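# Press the red block firmly onto the blue block

## Task

Push the red block down onto the blue block until it is seated flush, fully engaged rather than resting on the studs, with both blocks left on the table. The fit is tight, so the two must be closely aligned and a firm press is needed. It only counts if the blocks stay joined without the robot holding them at the end.

## Robot and tools

Robot: two arms, left_arm and right_arm, each with six joints and a parallel gripper. In every row and every per-joint list in a result, an arm's joints come in this order: waist, elbow, wrist pitch, wrist yaw, shoulder, wrist roll. Trust this order over any other naming.

Frame: one shared world frame. Origin at the table centre, table surface at z = +0.020 m, +z up. The arms face each other across the table; left_arm's base is on the +y side. The names left and right do not refer to image sides. Positions are in metres, quaternions are wxyz, velocities are m/s and rad/s. Reported hand positions can be somewhat off, more so at long reach. A gripper's fingers point along its own +x and close along its y; end_effector_position is the point between the pads, about 3 to 4 cm behind the tips.

Row format (shared by execute_actions and move): one flat list of 14 numbers, each in [-1, 1], always covering both arms. Numbers 1 to 6 are left_arm joint offsets in the order above, number 7 is left_arm opening, numbers 8 to 13 are right_arm joint offsets, number 14 is right_arm opening. Joint values are scaled: 1.0 equals 0.9615 rad for waist, shoulder and elbow, 1.713 rad for wrist pitch, 1.767 rad for wrist yaw, 1.728 rad for wrist roll. Opening is absolute, not an offset: +1 fully open (0.088 m pad gap), empty fingers close at about -0.80, values down to -1 go no further. Closing from fully open takes at least about 0.5 s.

Joint ranges in rad: waist -3.054 to 3.054, shoulder 0.000 to 3.142, elbow 0.000 to 2.356, wrist pitch -1.571 to 1.571, wrist yaw -1.571 to 1.571, wrist roll -3.142 to 3.142. True ends may differ by up to 0.010 rad. An action asking a joint to go more than 0.010 rad outward beyond its end (judged from angles at that action's start) is rejected for both arms; if the first action of a call fails this, or any action is malformed, nothing in the call runs. Joints driven into their end are clipped there and the result says "joint sent to its limit".

execute_actions(actions): a list of actions; each action is a list of up to 15 rows, one per control step of 1/30 s; a shorter action repeats its last row to fill 15 steps (0.5 s). Joint numbers are offsets from the arm's angles at the start of that action, not from the previous row; for the first action this is the latest reported state. An empty list just returns state and images.

move(target, speed, blocking): target is one 14-number row; its joint offsets are measured from the most recent "Joint positions" shown, and the arms travel toward those angles along synchronized paths lasting 0.5 to 10 s. speed (0.01 to 2 rad/s, default 0.5) caps the fastest joint. Finger values are applied at once. It does not avoid obstacles or the other arm. Faster moves hit harder; aiming further past a contact presses harder. To keep a press going, send the difference between Joint positions and Joint targets. blocking=false returns after 0.5 s; then use wait or stop before sending anything else. The "move:" line reports the ending (done, off_target, moving, held, fault), limits=held or limits=none, and each arm's joint furthest from target.

wait(seconds): 0 to 10 s, arms hold their last command; returns early if a running move ends. stop(): brakes a running move; fingers keep moving. zoom_image(camera, region): region [x0, y0, x1, y1] pixels, at most 504x504, from one of cam_head_left, cam_head_right, cam_high, cam_low, cam_left_wrist, cam_right_wrist (all 504x504). Calibrations are given per camera and can be slightly off. finished_scene(scene): pass the current scene's number to end it; irreversible, and the goal must already hold. Replying without a tool call also ends everything.

Motion limits: each joint's target is kept within a fixed lead of its measured angle (about 0.21 to 0.27 rad), and targets that would put the gripper more than 70 mm from where it is are scaled back, so big changes take several actions. Friction may leave joints short, especially for small turns or long reach; check Joint positions after each move.

Results: state line per arm (pose and velocity); Joint positions and Joint velocities per arm (joints, then pad gap in m); Joint targets (current drive goals); grip_measured on the command scale (can be off by about 1 mm, and reads up to 0.061 narrower while squeezing); joint torques and external torque estimates; step readings, with HELD marking blocked steps; "joint command not followed" when a clearance check altered targets. To hold a part, command an opening about 0.07 below grip_measured. Grip force is about 34 to 49 N per pad.

Cautions: never knock or drop anything off the table. Do not let the arms collide or push each other. Load limits (N m): waist 16.6, shoulder 20.6, elbow 20.5, wrist pitch 5.42, wrist yaw 5.4, wrist roll 5.07, held weight included; reaching one freezes that arm for 10 s. Sustained loads heat motors: warnings from 50 °C, a hold at 95 °C, and possible power loss. Brief external tugs on held or loose parts can happen. Avoid slams and excessive force; press firmly but controllably, then release and confirm the blocks stay seated.

Each tool is called as a command line: name --argument value for each argument, lists and objects as JSON in quotes; but a table of rows of numbers goes row by row, as --pt "numbers of a row", without its own name.

## Session

execute_actions --actions '[]'

Scene clock: 0.00 s.
left_arm: end_effector_position=(+0.2686, +0.5029, +0.1249) grip_measured=+0.994 end_effector_quat_wxyz=(+0.434, +0.565, +0.411, -0.568) end_effector_velocity=(+0.001, +0.000, +0.000) end_effector_angular_velocity=(+0.008, -0.006, +0.005) | right_arm: end_effector_position=(+0.1776, -0.2694, +0.3264) grip_measured=+1.000 end_effector_quat_wxyz=(+0.422, +0.682, +0.408, -0.438) end_effector_velocity=(-0.000, -0.003, -0.001) end_effector_angular_velocity=(-0.012, -0.001, +0.002)
Joint names: [waist, elbow, wrist pitch, wrist yaw, shoulder, wrist roll]
Joint positions: left_arm=[ 1.111  1.258 -1.018  0.03   1.798  1.949  0.088] | right_arm=[-1.151  1.459 -1.371  0.054  1.316  2.597  0.088]
Joint velocities: left_arm=[-0.002 -0.002  0.007 -0.007 -0.002 -0.007 -0.   ] | right_arm=[-0.002 -0.002 -0.007  0.007 -0.002 -0.007  0.   ]
Joint torques (N m, as the arm reports them, + toward a larger angle): no reading
External joint torques (N m, as the arm's controller estimates them; a push from outside toward a larger angle lowers the number): no reading
Motor temperatures (°C, as the motors report them): left_arm=[21 22 24 23 21 23] | right_arm=[22 23 21 23 23 23]
Heat: left arm: hottest wrist pitch 24 °C (+0.0 °C/min); right arm: hottest shoulder 23 °C (+0.0 °C/min).
Joint targets: left_arm=[1.111 1.258 -1.018 0.030 1.798 1.949] | right_arm=[-1.151 1.459 -1.371 0.054 1.316 2.597]

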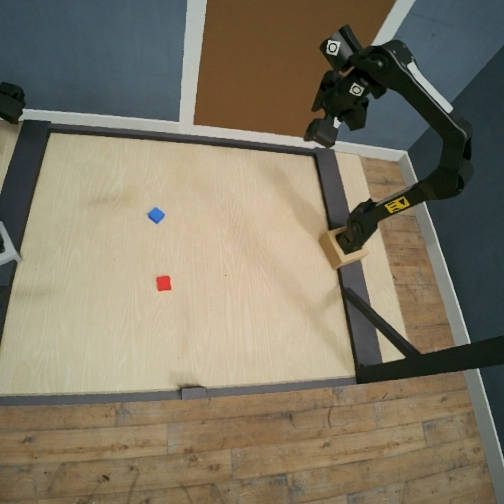

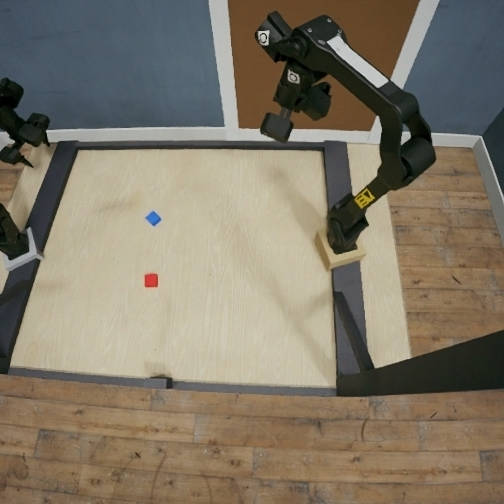

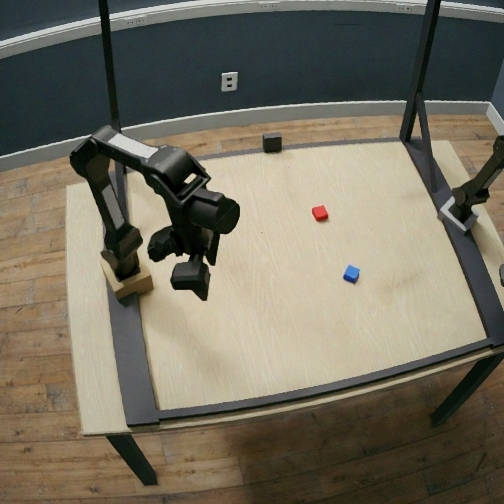

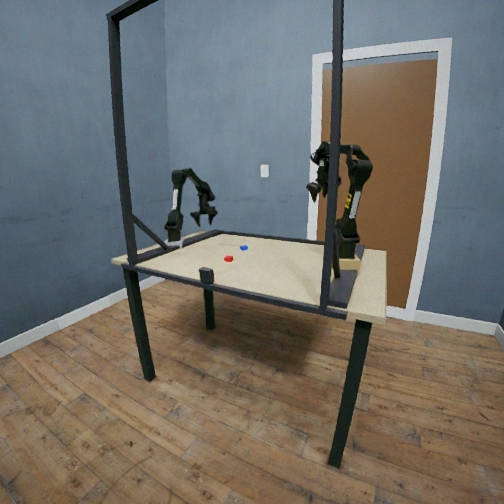

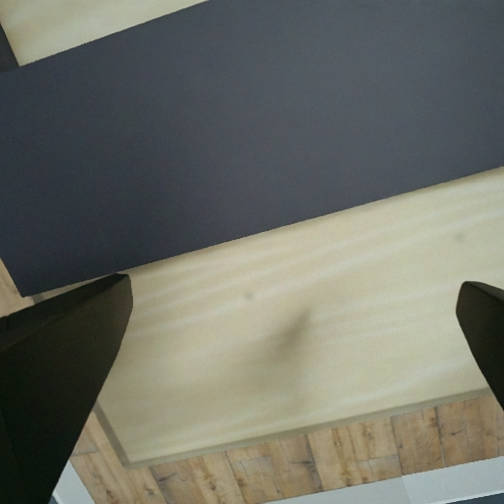

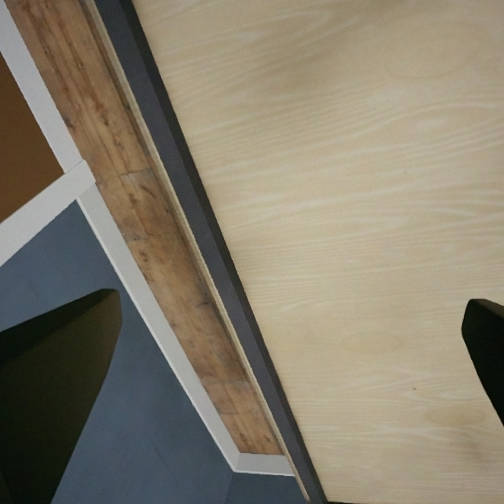

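zoom_image --camera "cam_high" --region '[290,190,390,290]'

zoom_image --camera "cam_head_right" --region '[110,200,210,300]'

Region (290, 190, 390, 290) of cam_high's 504x504 image, scaled by 5.040, with more detail than that image has.

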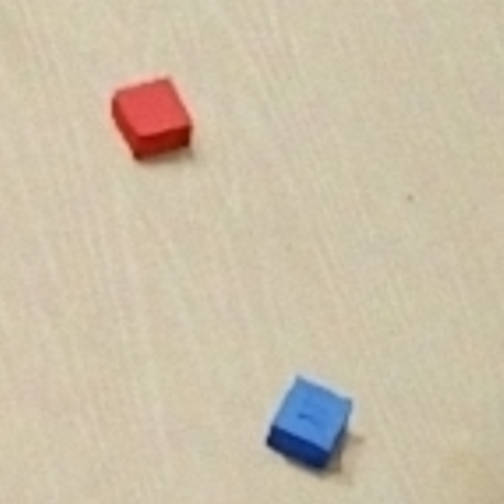

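Region (110, 200, 210, 300) of cam_head_right's 504x504 image, scaled by 5.040, with more detail than that image has.

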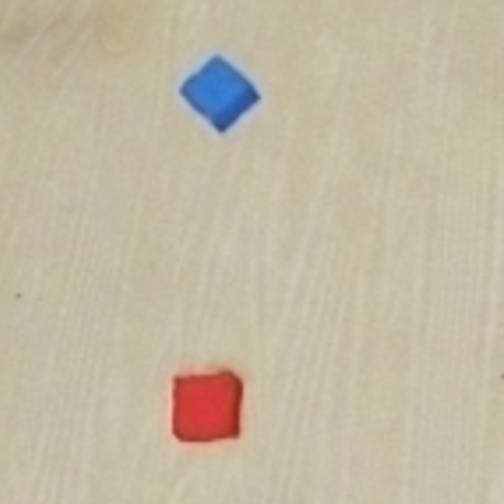

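move --target '[-1,0.3,-0.073,-0.017,0,-0.356,1,0,0,0,0,0,0,1]' --speed 1.0

move --target '[-0.974,0.224,0,0,0.408,0,1,0,0,0,0,0,0,1]' --speed 1.0

Scene clock: 23.00 s.
left_arm: end_effector_position=(+0.1835, +0.1973, +0.1962) grip_measured=+0.994 end_effector_quat_wxyz=(+0.376, +0.641, +0.260, -0.617) end_effector_velocity=(-0.003, +0.001, -0.000) end_effector_angular_velocity=(+0.008, +0.002, +0.016) | right_arm: end_effector_position=(+0.1776, -0.2694, +0.3264) grip_measured=+1.000 end_effector_quat_wxyz=(+0.422, +0.682, +0.408, -0.438) end_effector_velocity=(-0.001, -0.003, -0.002) end_effector_angular_velocity=(-0.015, +0.003, +0.002)
Joint names: [waist, elbow, wrist pitch, wrist yaw, shoulder, wrist roll]
Joint positions: left_arm=[ 0.153  1.534 -1.14   0.005  1.798  1.338  0.088] | right_arm=[-1.151  1.459 -1.371  0.054  1.316  2.597  0.088]
Joint velocities: left_arm=[-0.007 -0.002 -0.007 -0.007 -0.002 -0.022  0.   ] | right_arm=[-0.002 -0.007 -0.007  0.007 -0.002 -0.007  0.   ]
Joint torques (N m, as the arm reports them, + toward a larger angle): left_arm=[-0.43  8.85  0.38 -0.16 -8.12 -0.14] | right_arm=[ 0.02  5.62  0.73  0.06 -3.93 -0.01]
External joint torques (N m, as the arm's controller estimates them; a push from outside toward a larger angle lowers the number): left_arm=[-0.4   2.83 -0.21 -0.22 -0.36 -0.13] | right_arm=[ 0.02  0.14 -0.03 -0.01 -0.28  0.01]
Motor temperatures (°C, as the motors report them): left_arm=[21 24 24 23 24 23] | right_arm=[22 25 22 23 24 23]
Heat: left arm: hottest shoulder 24 °C (+0.0 °C/min); right arm: hottest elbow 25 °C (+5.2 °C/min).
Joint targets: left_arm=[0.149 1.547 -1.143 -0.000 1.798 1.334] | right_arm=[-1.151 1.459 -1.371 0.054 1.316 2.597]
move: off_target (left_arm); limits=none; left_arm: farthest joint: the elbow, 0.013 radians from its target (0.288 radians at the start); right_arm: farthest joint: the waist, 0.000 radians from its target (0.000 radians at the start)
camera_calibration (this result's frames):
cam_left_wrist: T_world_to_cam=[[-0.789548, 0.577568, -0.207437, 0.0787], [0.495193, 0.799253, 0.340557, -0.29375], [0.362489, 0.166165, -0.917055, 0.156211], [0, 0, 0, 1]] pos_world=[0.150976, 0.163369, 0.259618]

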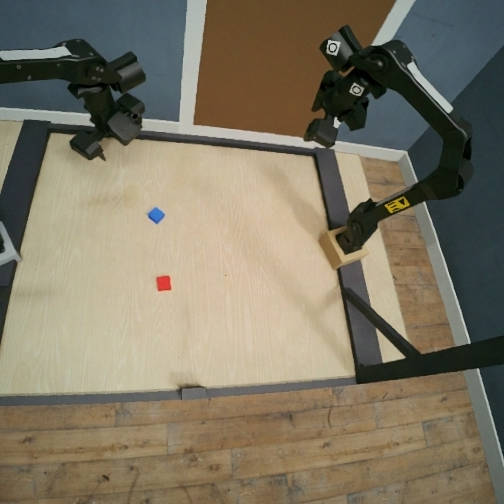

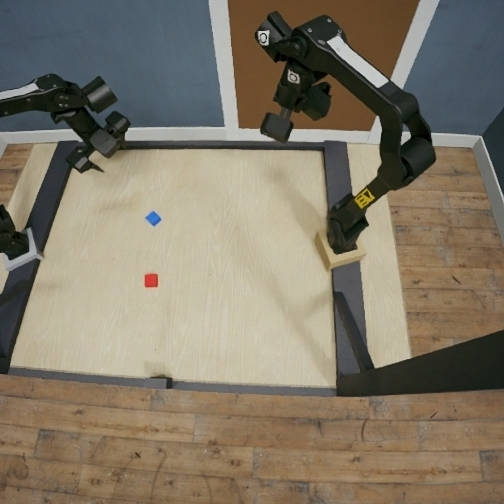

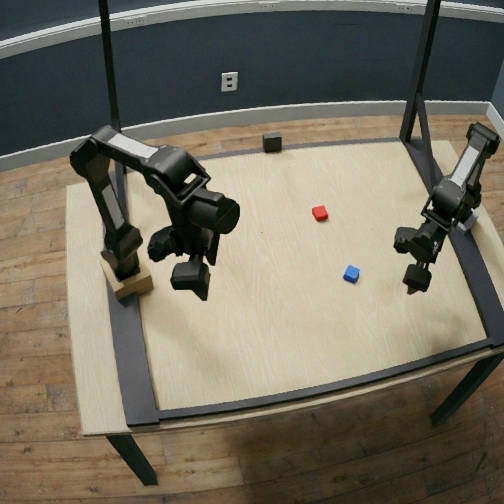

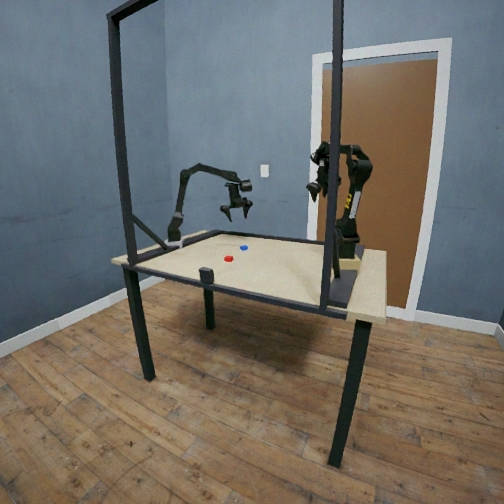

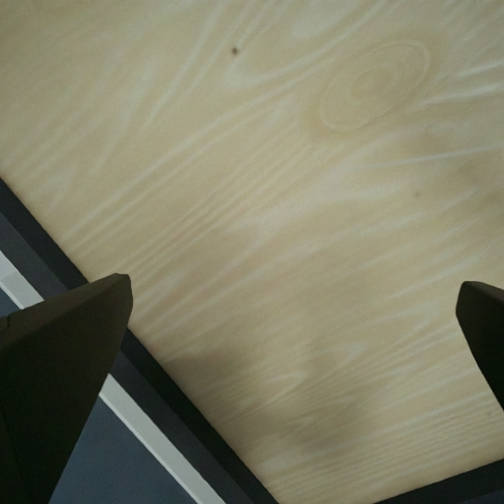

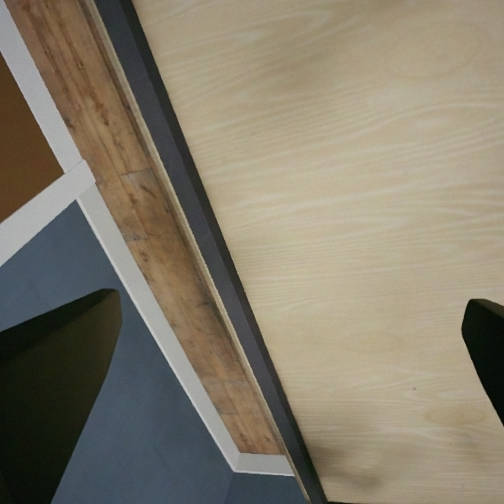

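Scene clock: 24.60 s.
left_arm: end_effector_position=(-0.1503, +0.0737, +0.1101) grip_measured=+0.994 end_effector_quat_wxyz=(-0.002, +0.706, +0.003, -0.708) end_effector_velocity=(+0.004, +0.005, -0.002) end_effector_angular_velocity=(+0.021, -0.028, -0.010) | right_arm: end_effector_position=(+0.1776, -0.2694, +0.3264) grip_measured=+1.000 end_effector_quat_wxyz=(+0.422, +0.682, +0.408, -0.438) end_effector_velocity=(-0.003, -0.002, -0.002) end_effector_angular_velocity=(-0.012, +0.020, +0.007)
Joint names: [waist, elbow, wrist pitch, wrist yaw, shoulder, wrist roll]
Joint positions: left_arm=[-0.782  1.737 -1.14   0.005  2.174  1.338  0.088] | right_arm=[-1.151  1.459 -1.371  0.054  1.316  2.597  0.088]
Joint velocities: left_arm=[-0.002 -0.002 -0.022 -0.022  0.002  0.007 -0.   ] | right_arm=[-0.002  0.002 -0.022 -0.007  0.002 -0.007  0.   ]
Joint torques (N m, as the arm reports them, + toward a larger angle): left_arm=[-0.08  8.15  0.27  0.07 -8.55  0.02] | right_arm=[ 0.01  5.62  0.73  0.06 -3.94 -0.01]
External joint torques (N m, as the arm's controller estimates them; a push from outside toward a larger angle lowers the number): left_arm=[-0.09  2.55  0.02  0.01  1.46  0.02] | right_arm=[ 0.02  0.11 -0.05 -0.01 -0.29  0.01]
Motor temperatures (°C, as the motors report them): left_arm=[21 24 24 23 24 23] | right_arm=[22 25 22 23 24 23]
Heat: left arm: hottest shoulder 24 °C (+0.0 °C/min); right arm: hottest elbow 25 °C (+4.9 °C/min).
Joint targets: left_arm=[-0.783 1.749 -1.140 0.005 2.191 1.338] | right_arm=[-1.151 1.459 -1.371 0.054 1.316 2.597]
move: off_target (left_arm); limits=none; left_arm: farthest joint: the shoulder, 0.016 radians from its target (0.392 radians at the start); right_arm: farthest joint: the waist, 0.000 radians from its target (0.000 radians at the start)
camera_calibration (this result's frames):
cam_left_wrist: T_world_to_cam=[[0.00155337, 0.999167, -0.0407876, -0.0619117], [0.922723, 0.0142899, 0.385198, 0.116844], [0.38546, -0.038234, -0.921932, 0.237824], [0, 0, 0, 1]] pos_world=[-0.19939, 0.0692834, 0.171724]

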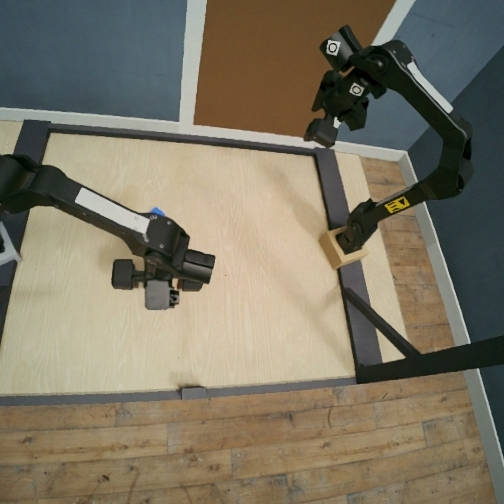

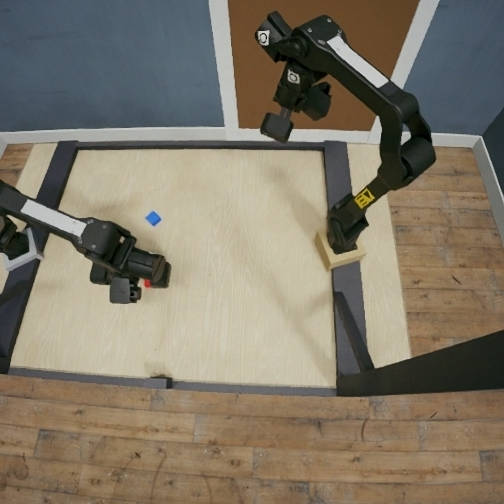

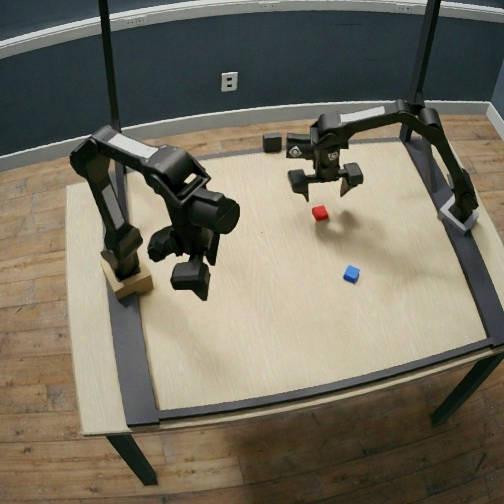

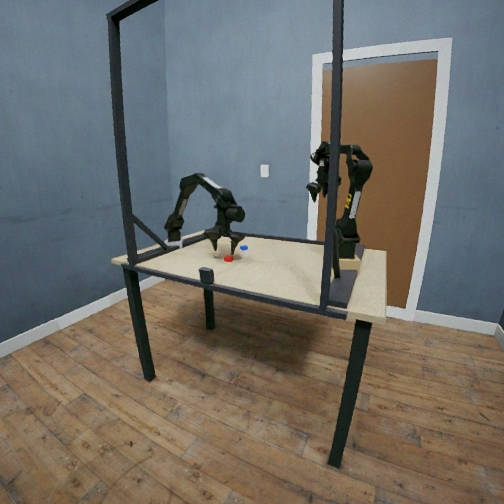

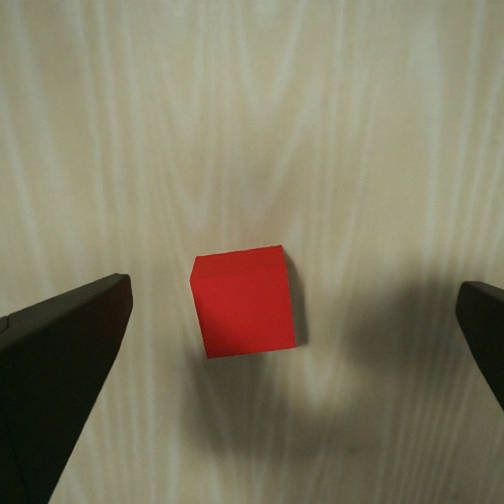

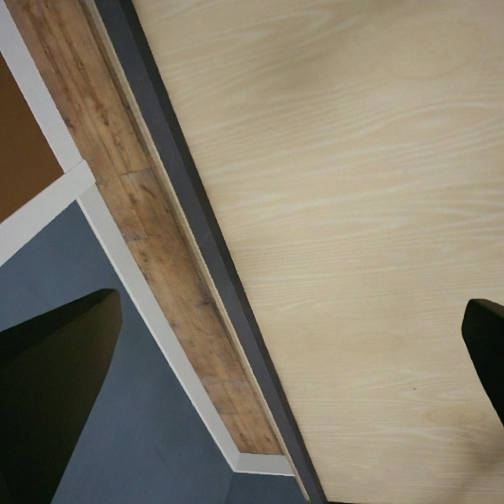

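move --target '[0.07,-0.062,0.071,0,0.066,-0.04,1,0,0,0,0,0,0,1]'

Scene clock: 33.33 s.
left_arm: end_effector_position=(-0.1255, +0.0591, +0.0787) grip_measured=+0.994 end_effector_quat_wxyz=(+0.051, +0.703, +0.042, -0.709) end_effector_velocity=(-0.002, -0.001, +0.000) end_effector_angular_velocity=(-0.006, +0.008, -0.010) | right_arm: end_effector_position=(+0.1776, -0.2694, +0.3264) grip_measured=+1.000 end_effector_quat_wxyz=(+0.422, +0.682, +0.408, -0.438) end_effector_velocity=(-0.001, +0.003, +0.000) end_effector_angular_velocity=(+0.022, +0.010, -0.002)
Joint names: [waist, elbow, wrist pitch, wrist yaw, shoulder, wrist roll]
Joint positions: left_arm=[-0.718  1.69  -1.021  0.005  2.224  1.272  0.088] | right_arm=[-1.151  1.459 -1.371  0.054  1.316  2.597  0.088]
Joint velocities: left_arm=[-0.002 -0.002  0.007  0.007 -0.002  0.007  0.   ] | right_arm=[-0.002 -0.002  0.007 -0.022 -0.002  0.007  0.   ]
Joint torques (N m, as the arm reports them, + toward a larger angle): left_arm=[ 0.07  4.79  0.53  0.03 -9.16 -0.13] | right_arm=[ 0.01  5.63  0.73  0.06 -3.93  0.  ]
External joint torques (N m, as the arm's controller estimates them; a push from outside toward a larger angle lowers the number): left_arm=[ 0.13 -0.79  0.21 -0.03  1.08 -0.13] | right_arm=[ 0.    0.13 -0.05 -0.01 -0.31  0.01]
Motor temperatures (°C, as the motors report them): left_arm=[21 25 24 23 25 23] | right_arm=[22 26 22 23 24 23]
Heat: left arm: hottest shoulder 25 °C (+1.8 °C/min); right arm: hottest elbow 26 °C (+5.4 °C/min).
Joint targets: left_arm=[-0.715 1.678 -1.019 0.005 2.237 1.268] | right_arm=[-1.151 1.459 -1.371 0.054 1.316 2.597]
move: off_target (left_arm); limits=none; left_arm: farthest joint: the shoulder, 0.014 radians from its target (0.063 radians at the start); right_arm: farthest joint: the waist, 0.000 radians from its target (0.000 radians at the start)
camera_calibration (this result's frames):
cam_left_wrist: T_world_to_cam=[[-0.12861, 0.989796, -0.0613458, -0.0627357], [0.914235, 0.142305, 0.379373, 0.098038], [0.384232, -0.00729313, -0.923208, 0.19688], [0, 0, 0, 1]] pos_world=[-0.173346, 0.0495801, 0.140719]

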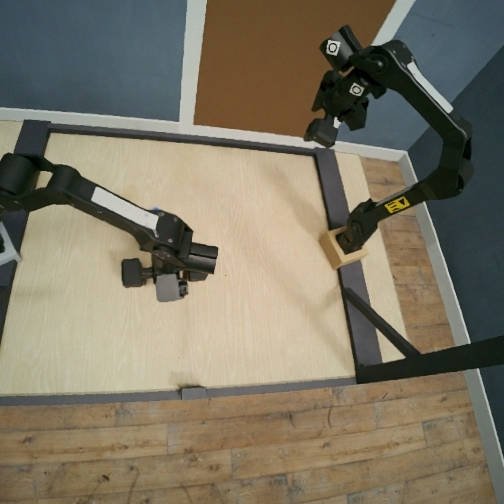

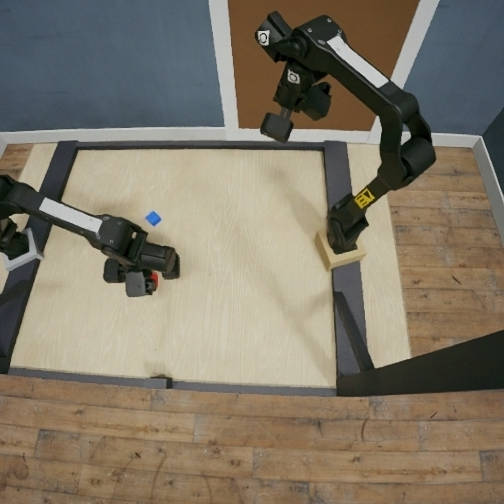

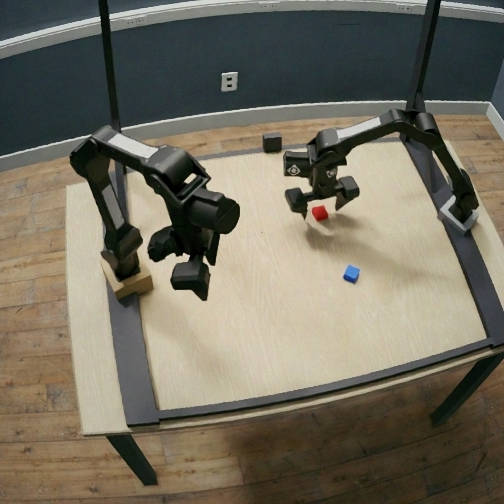

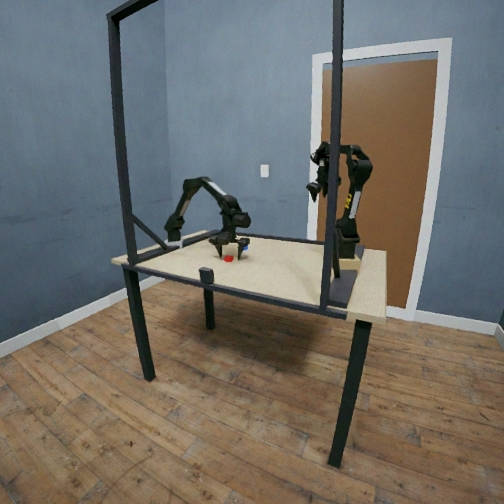

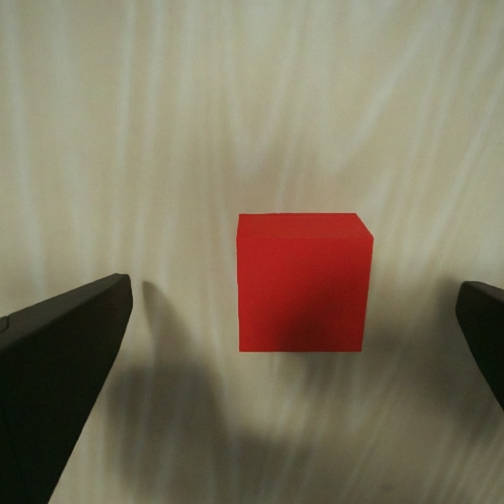

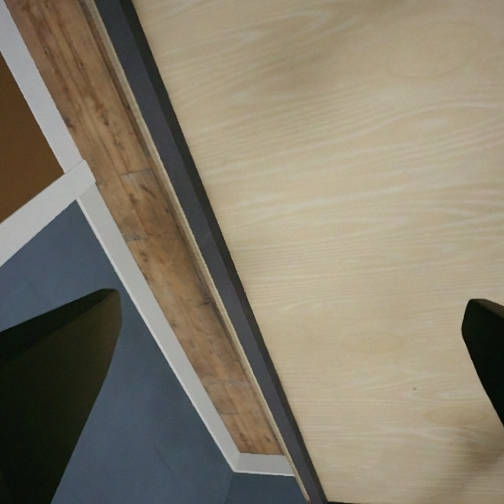

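move --target '[0,-0.051,0.033,0,0.035,0,1,0,0,0,0,0,0,1]' --speed 0.15

Scene clock: 39.33 s.
left_arm: end_effector_position=(-0.1257, +0.0575, +0.0674) grip_measured=+0.994 end_effector_quat_wxyz=(+0.056, +0.702, +0.037, -0.709) end_effector_velocity=(+0.001, +0.004, +0.001) end_effector_angular_velocity=(+0.016, -0.009, +0.020) | right_arm: end_effector_position=(+0.1776, -0.2694, +0.3264) grip_measured=+1.000 end_effector_quat_wxyz=(+0.422, +0.682, +0.408, -0.438) end_effector_velocity=(-0.000, -0.003, -0.001) end_effector_angular_velocity=(-0.008, +0.002, -0.012)
Joint names: [waist, elbow, wrist pitch, wrist yaw, shoulder, wrist roll]
Joint positions: left_arm=[-0.718  1.659 -0.968  0.005  2.234  1.272  0.088] | right_arm=[-1.151  1.459 -1.371  0.054  1.316  2.597  0.088]
Joint velocities: left_arm=[-0.002  0.002 -0.022 -0.007 -0.002 -0.022  0.   ] | right_arm=[-0.002 -0.002 -0.007  0.007 -0.002  0.007  0.   ]
Joint torques (N m, as the arm reports them, + toward a larger angle): left_arm=[-0.03  4.16  0.65  0.05 -7.82  0.08] | right_arm=[ 0.01  5.61  0.73  0.06 -3.93  0.  ]
External joint torques (N m, as the arm's controller estimates them; a push from outside toward a larger angle lowers the number): left_arm=[-0.04 -1.38  0.29 -0.01  2.45  0.09] | right_arm=[ 0.01  0.11 -0.04 -0.01 -0.26  0.01]
Motor temperatures (°C, as the motors report them): left_arm=[21 25 24 23 26 23] | right_arm=[22 26 22 23 24 23]
Heat: left arm: hottest shoulder 26 °C (+3.1 °C/min); right arm: hottest elbow 26 °C (+4.6 °C/min).
Joint targets: left_arm=[-0.718 1.641 -0.964 0.005 2.258 1.272] | right_arm=[-1.151 1.459 -1.371 0.054 1.316 2.597]
move: off_target (left_arm); limits=none; left_arm: farthest joint: the shoulder, 0.024 radians from its target (0.034 radians at the start); right_arm: farthest joint: the waist, 0.000 radians from its target (0.000 radians at the start)
camera_calibration (this result's frames):
cam_left_wrist: T_world_to_cam=[[-0.12873, 0.988981, -0.0731045, -0.061108], [0.91486, 0.146884, 0.376108, 0.102777], [0.382702, -0.018464, -0.923687, 0.186964], [0, 0, 0, 1]] pos_world=[-0.173445, 0.0487905, 0.129574]

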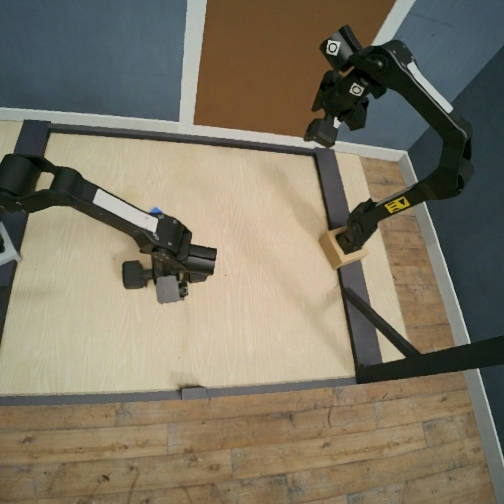

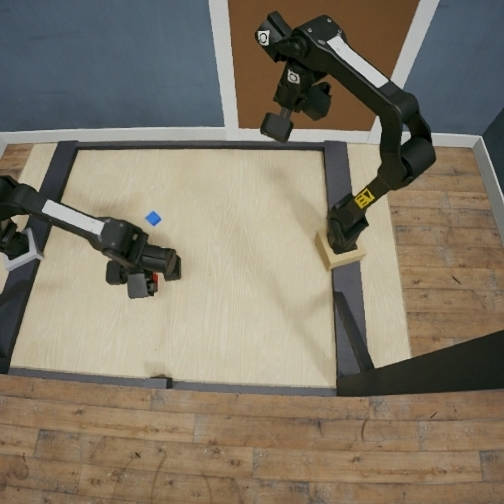

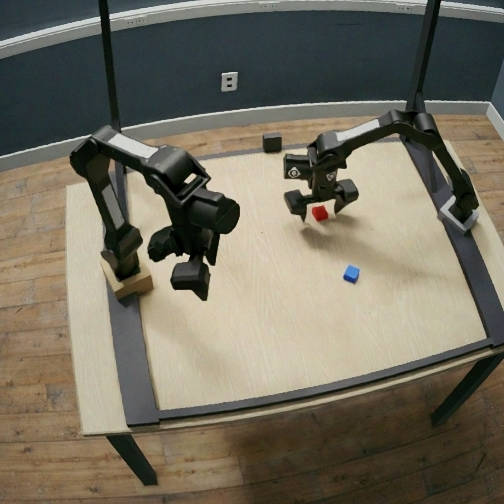

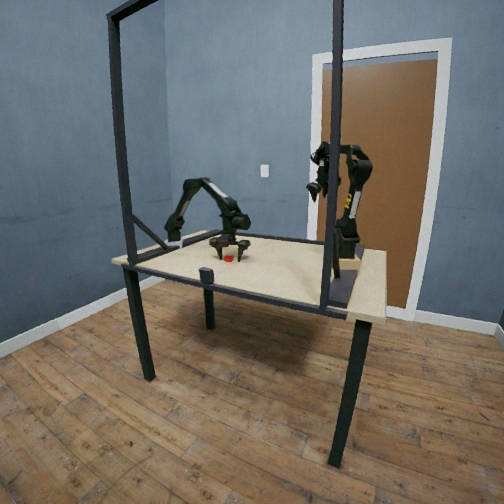

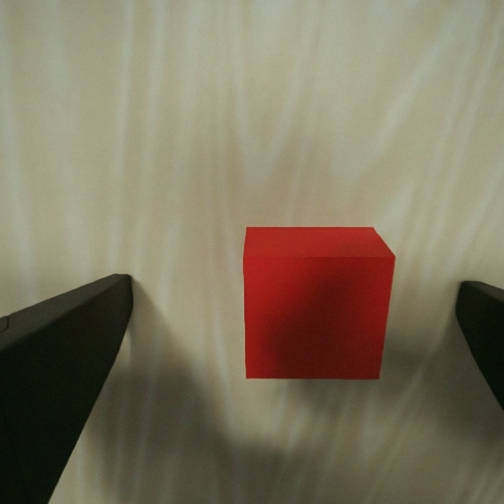

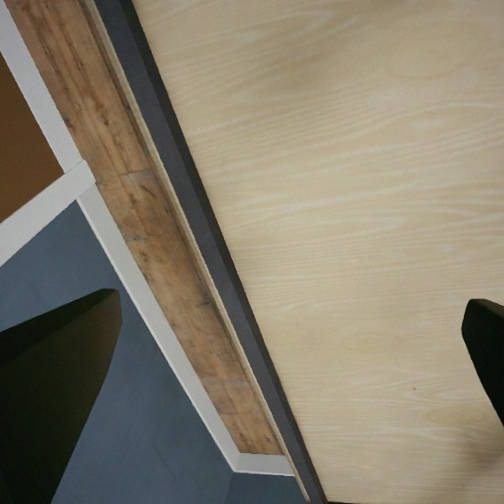

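execute_actions --actions '[[[0,-0.01,-0.018,0,0.012,0,0.3,0,0,0,0,0,0,1]],[[0,-0.01,0,0,0.012,0,-0.3,0,0,0,0,0,0,1]],[[0,-0.01,0,0,0.012,0,-0.3,0,0,0,0,0,0,1]]]'

Scene clock: 45.00 s.
left_arm: end_effector_position=(-0.1249, +0.0615, +0.0673) grip_measured=-0.189 end_effector_quat_wxyz=(+0.049, +0.704, +0.044, -0.708) end_effector_velocity=(+0.003, +0.003, -0.001) end_effector_angular_velocity=(+0.008, -0.024, -0.010) | right_arm: end_effector_position=(+0.1776, -0.2694, +0.3264) grip_measured=+1.000 end_effector_quat_wxyz=(+0.422, +0.682, +0.408, -0.438) end_effector_velocity=(-0.006, -0.001, -0.002) end_effector_angular_velocity=(+0.003, +0.032, -0.002)
Joint names: [waist, elbow, wrist pitch, wrist yaw, shoulder, wrist roll]
Joint positions: left_arm=[-0.718  1.659 -0.987  0.004  2.234  1.272  0.03 ] | right_arm=[-1.151  1.459 -1.371  0.054  1.316  2.597  0.088]
Joint velocities: left_arm=[-0.002 -0.007 -0.007 -0.022 -0.002  0.007  0.   ] | right_arm=[-0.002 -0.002 -0.022 -0.022 -0.002  0.007  0.   ]
Joint torques (N m, as the arm reports them, + toward a larger angle): left_arm=[-0.21  4.99  0.35  0.03 -9.4  -0.01] | right_arm=[ 0.02  5.61  0.73  0.06 -3.93 -0.01]
External joint torques (N m, as the arm's controller estimates them; a push from outside toward a larger angle lowers the number): left_arm=[-0.27 -0.45  0.04 -0.03  0.76 -0.01] | right_arm=[ 0.01  0.12 -0.03 -0.01 -0.25  0.01]
External joint torques at the end of the 1st action: left_arm=[-0.17 -0.07 -0.75  0.04  0.89 -0.03] | right_arm=[ 0.01  0.14 -0.03 -0.01 -0.24  0.01]
External joint torques at the end of the 2nd action: left_arm=[-0.08 -0.37 -0.14  0.    0.86  0.06] | right_arm=[-0.01  0.1  -0.04 -0.01 -0.26  0.01]
Motor temperatures (°C, as the motors report them): left_arm=[21 24 24 23 26 23] | right_arm=[22 26 22 23 24 23]
Heat: left arm: hottest shoulder 26 °C (+2.7 °C/min); right arm: hottest elbow 26 °C (+4.0 °C/min).
Joint targets: left_arm=[-0.718 1.649 -0.987 0.004 2.245 1.272] | right_arm=[-1.151 1.459 -1.371 0.054 1.316 2.597]
Step readings (joint positions; steps 1 to 15: 1st action; 16 to 30: 2nd action; 31 to 45: 3rd action):
0: left_arm=[-0.718 1.659 -0.968 0.005 2.234 1.272] | right_arm=[-1.151 1.459 -1.371 0.054 1.316 2.597]
1: left_arm=[-0.718 1.659 -0.968 0.005 2.234 1.272] | right_arm=[-1.151 1.459 -1.371 0.054 1.316 2.597]
2: left_arm=[-0.718 1.659 -0.969 0.004 2.234 1.272] | right_arm=[-1.151 1.459 -1.371 0.054 1.316 2.597]
4: left_arm=[-0.718 1.659 -0.980 0.004 2.234 1.272] | right_arm=[-1.151 1.459 -1.371 0.054 1.316 2.597]
8: left_arm=[-0.718 1.659 -0.986 0.004 2.234 1.272] | right_arm=[-1.151 1.459 -1.371 0.054 1.316 2.597]
15: left_arm=[-0.718 1.659 -0.989 0.004 2.234 1.272] | right_arm=[-1.151 1.459 -1.371 0.054 1.316 2.597]
16: left_arm=[-0.718 1.659 -0.989 0.004 2.234 1.272] | right_arm=[-1.151 1.459 -1.371 0.054 1.316 2.597]
17: left_arm=[-0.718 1.659 -0.989 0.004 2.234 1.272] | right_arm=[-1.151 1.459 -1.371 0.054 1.316 2.597]
19: left_arm=[-0.718 1.659 -0.988 0.004 2.234 1.272] | right_arm=[-1.151 1.459 -1.371 0.054 1.316 2.597]
23: left_arm=[-0.718 1.659 -0.987 0.004 2.234 1.272] | right_arm=[-1.151 1.459 -1.371 0.054 1.316 2.597]
30: left_arm=[-0.718 1.659 -0.987 0.004 2.234 1.272] | right_arm=[-1.151 1.459 -1.371 0.054 1.316 2.597]
31: left_arm=[-0.718 1.659 -0.987 0.004 2.234 1.272] | right_arm=[-1.151 1.459 -1.371 0.054 1.316 2.597]
32: left_arm=[-0.718 1.659 -0.987 0.004 2.234 1.272] | right_arm=[-1.151 1.459 -1.371 0.054 1.316 2.597]
34: left_arm=[-0.718 1.659 -0.987 0.004 2.234 1.272] | right_arm=[-1.151 1.459 -1.371 0.054 1.316 2.597]
38: left_arm=[-0.718 1.659 -0.987 0.004 2.234 1.272] | right_arm=[-1.151 1.459 -1.371 0.054 1.316 2.597]
45: Joint positions above
camera_calibration (this result's frames):
cam_left_wrist: T_world_to_cam=[[-0.128495, 0.990157, -0.0554881, -0.066198], [0.913392, 0.139955, 0.382267, 0.101321], [0.38627, -0.00156281, -0.922384, 0.185983], [0, 0, 0, 1]] pos_world=[-0.172892, 0.0516566, 0.129143]

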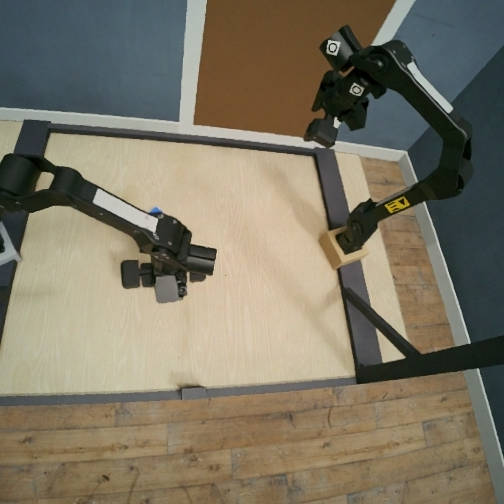

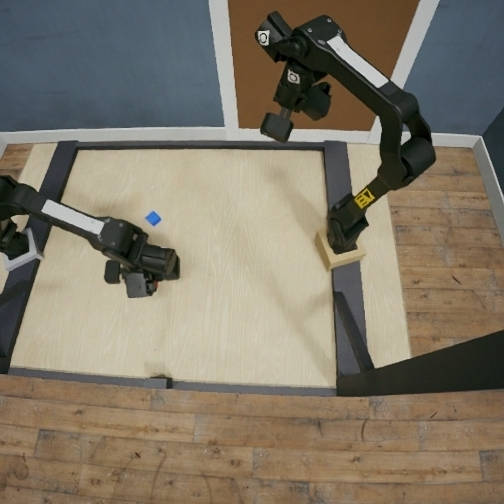

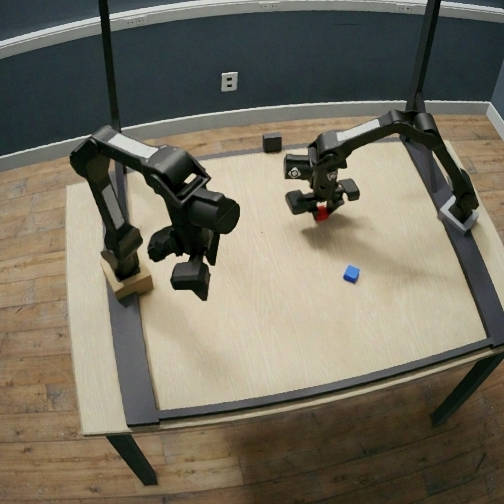

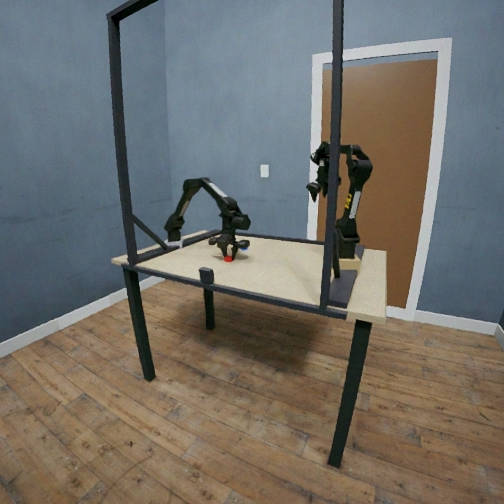

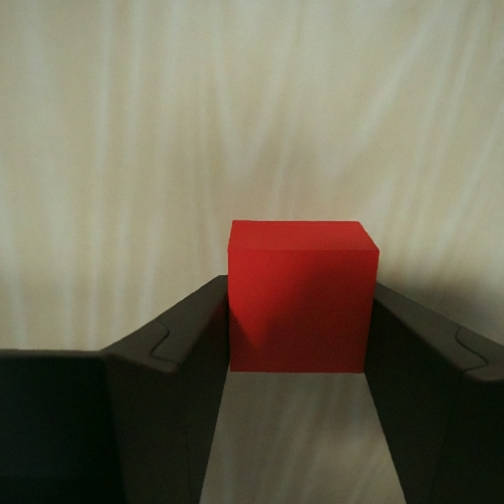

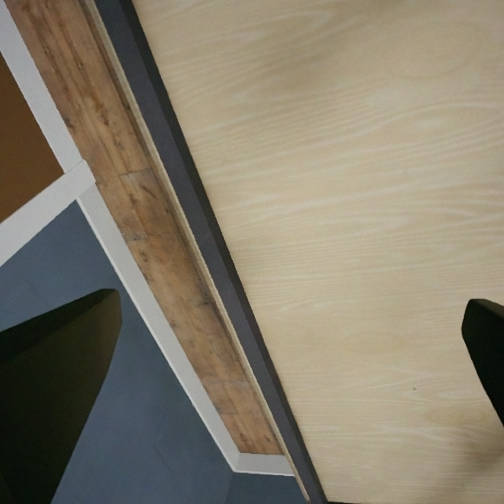

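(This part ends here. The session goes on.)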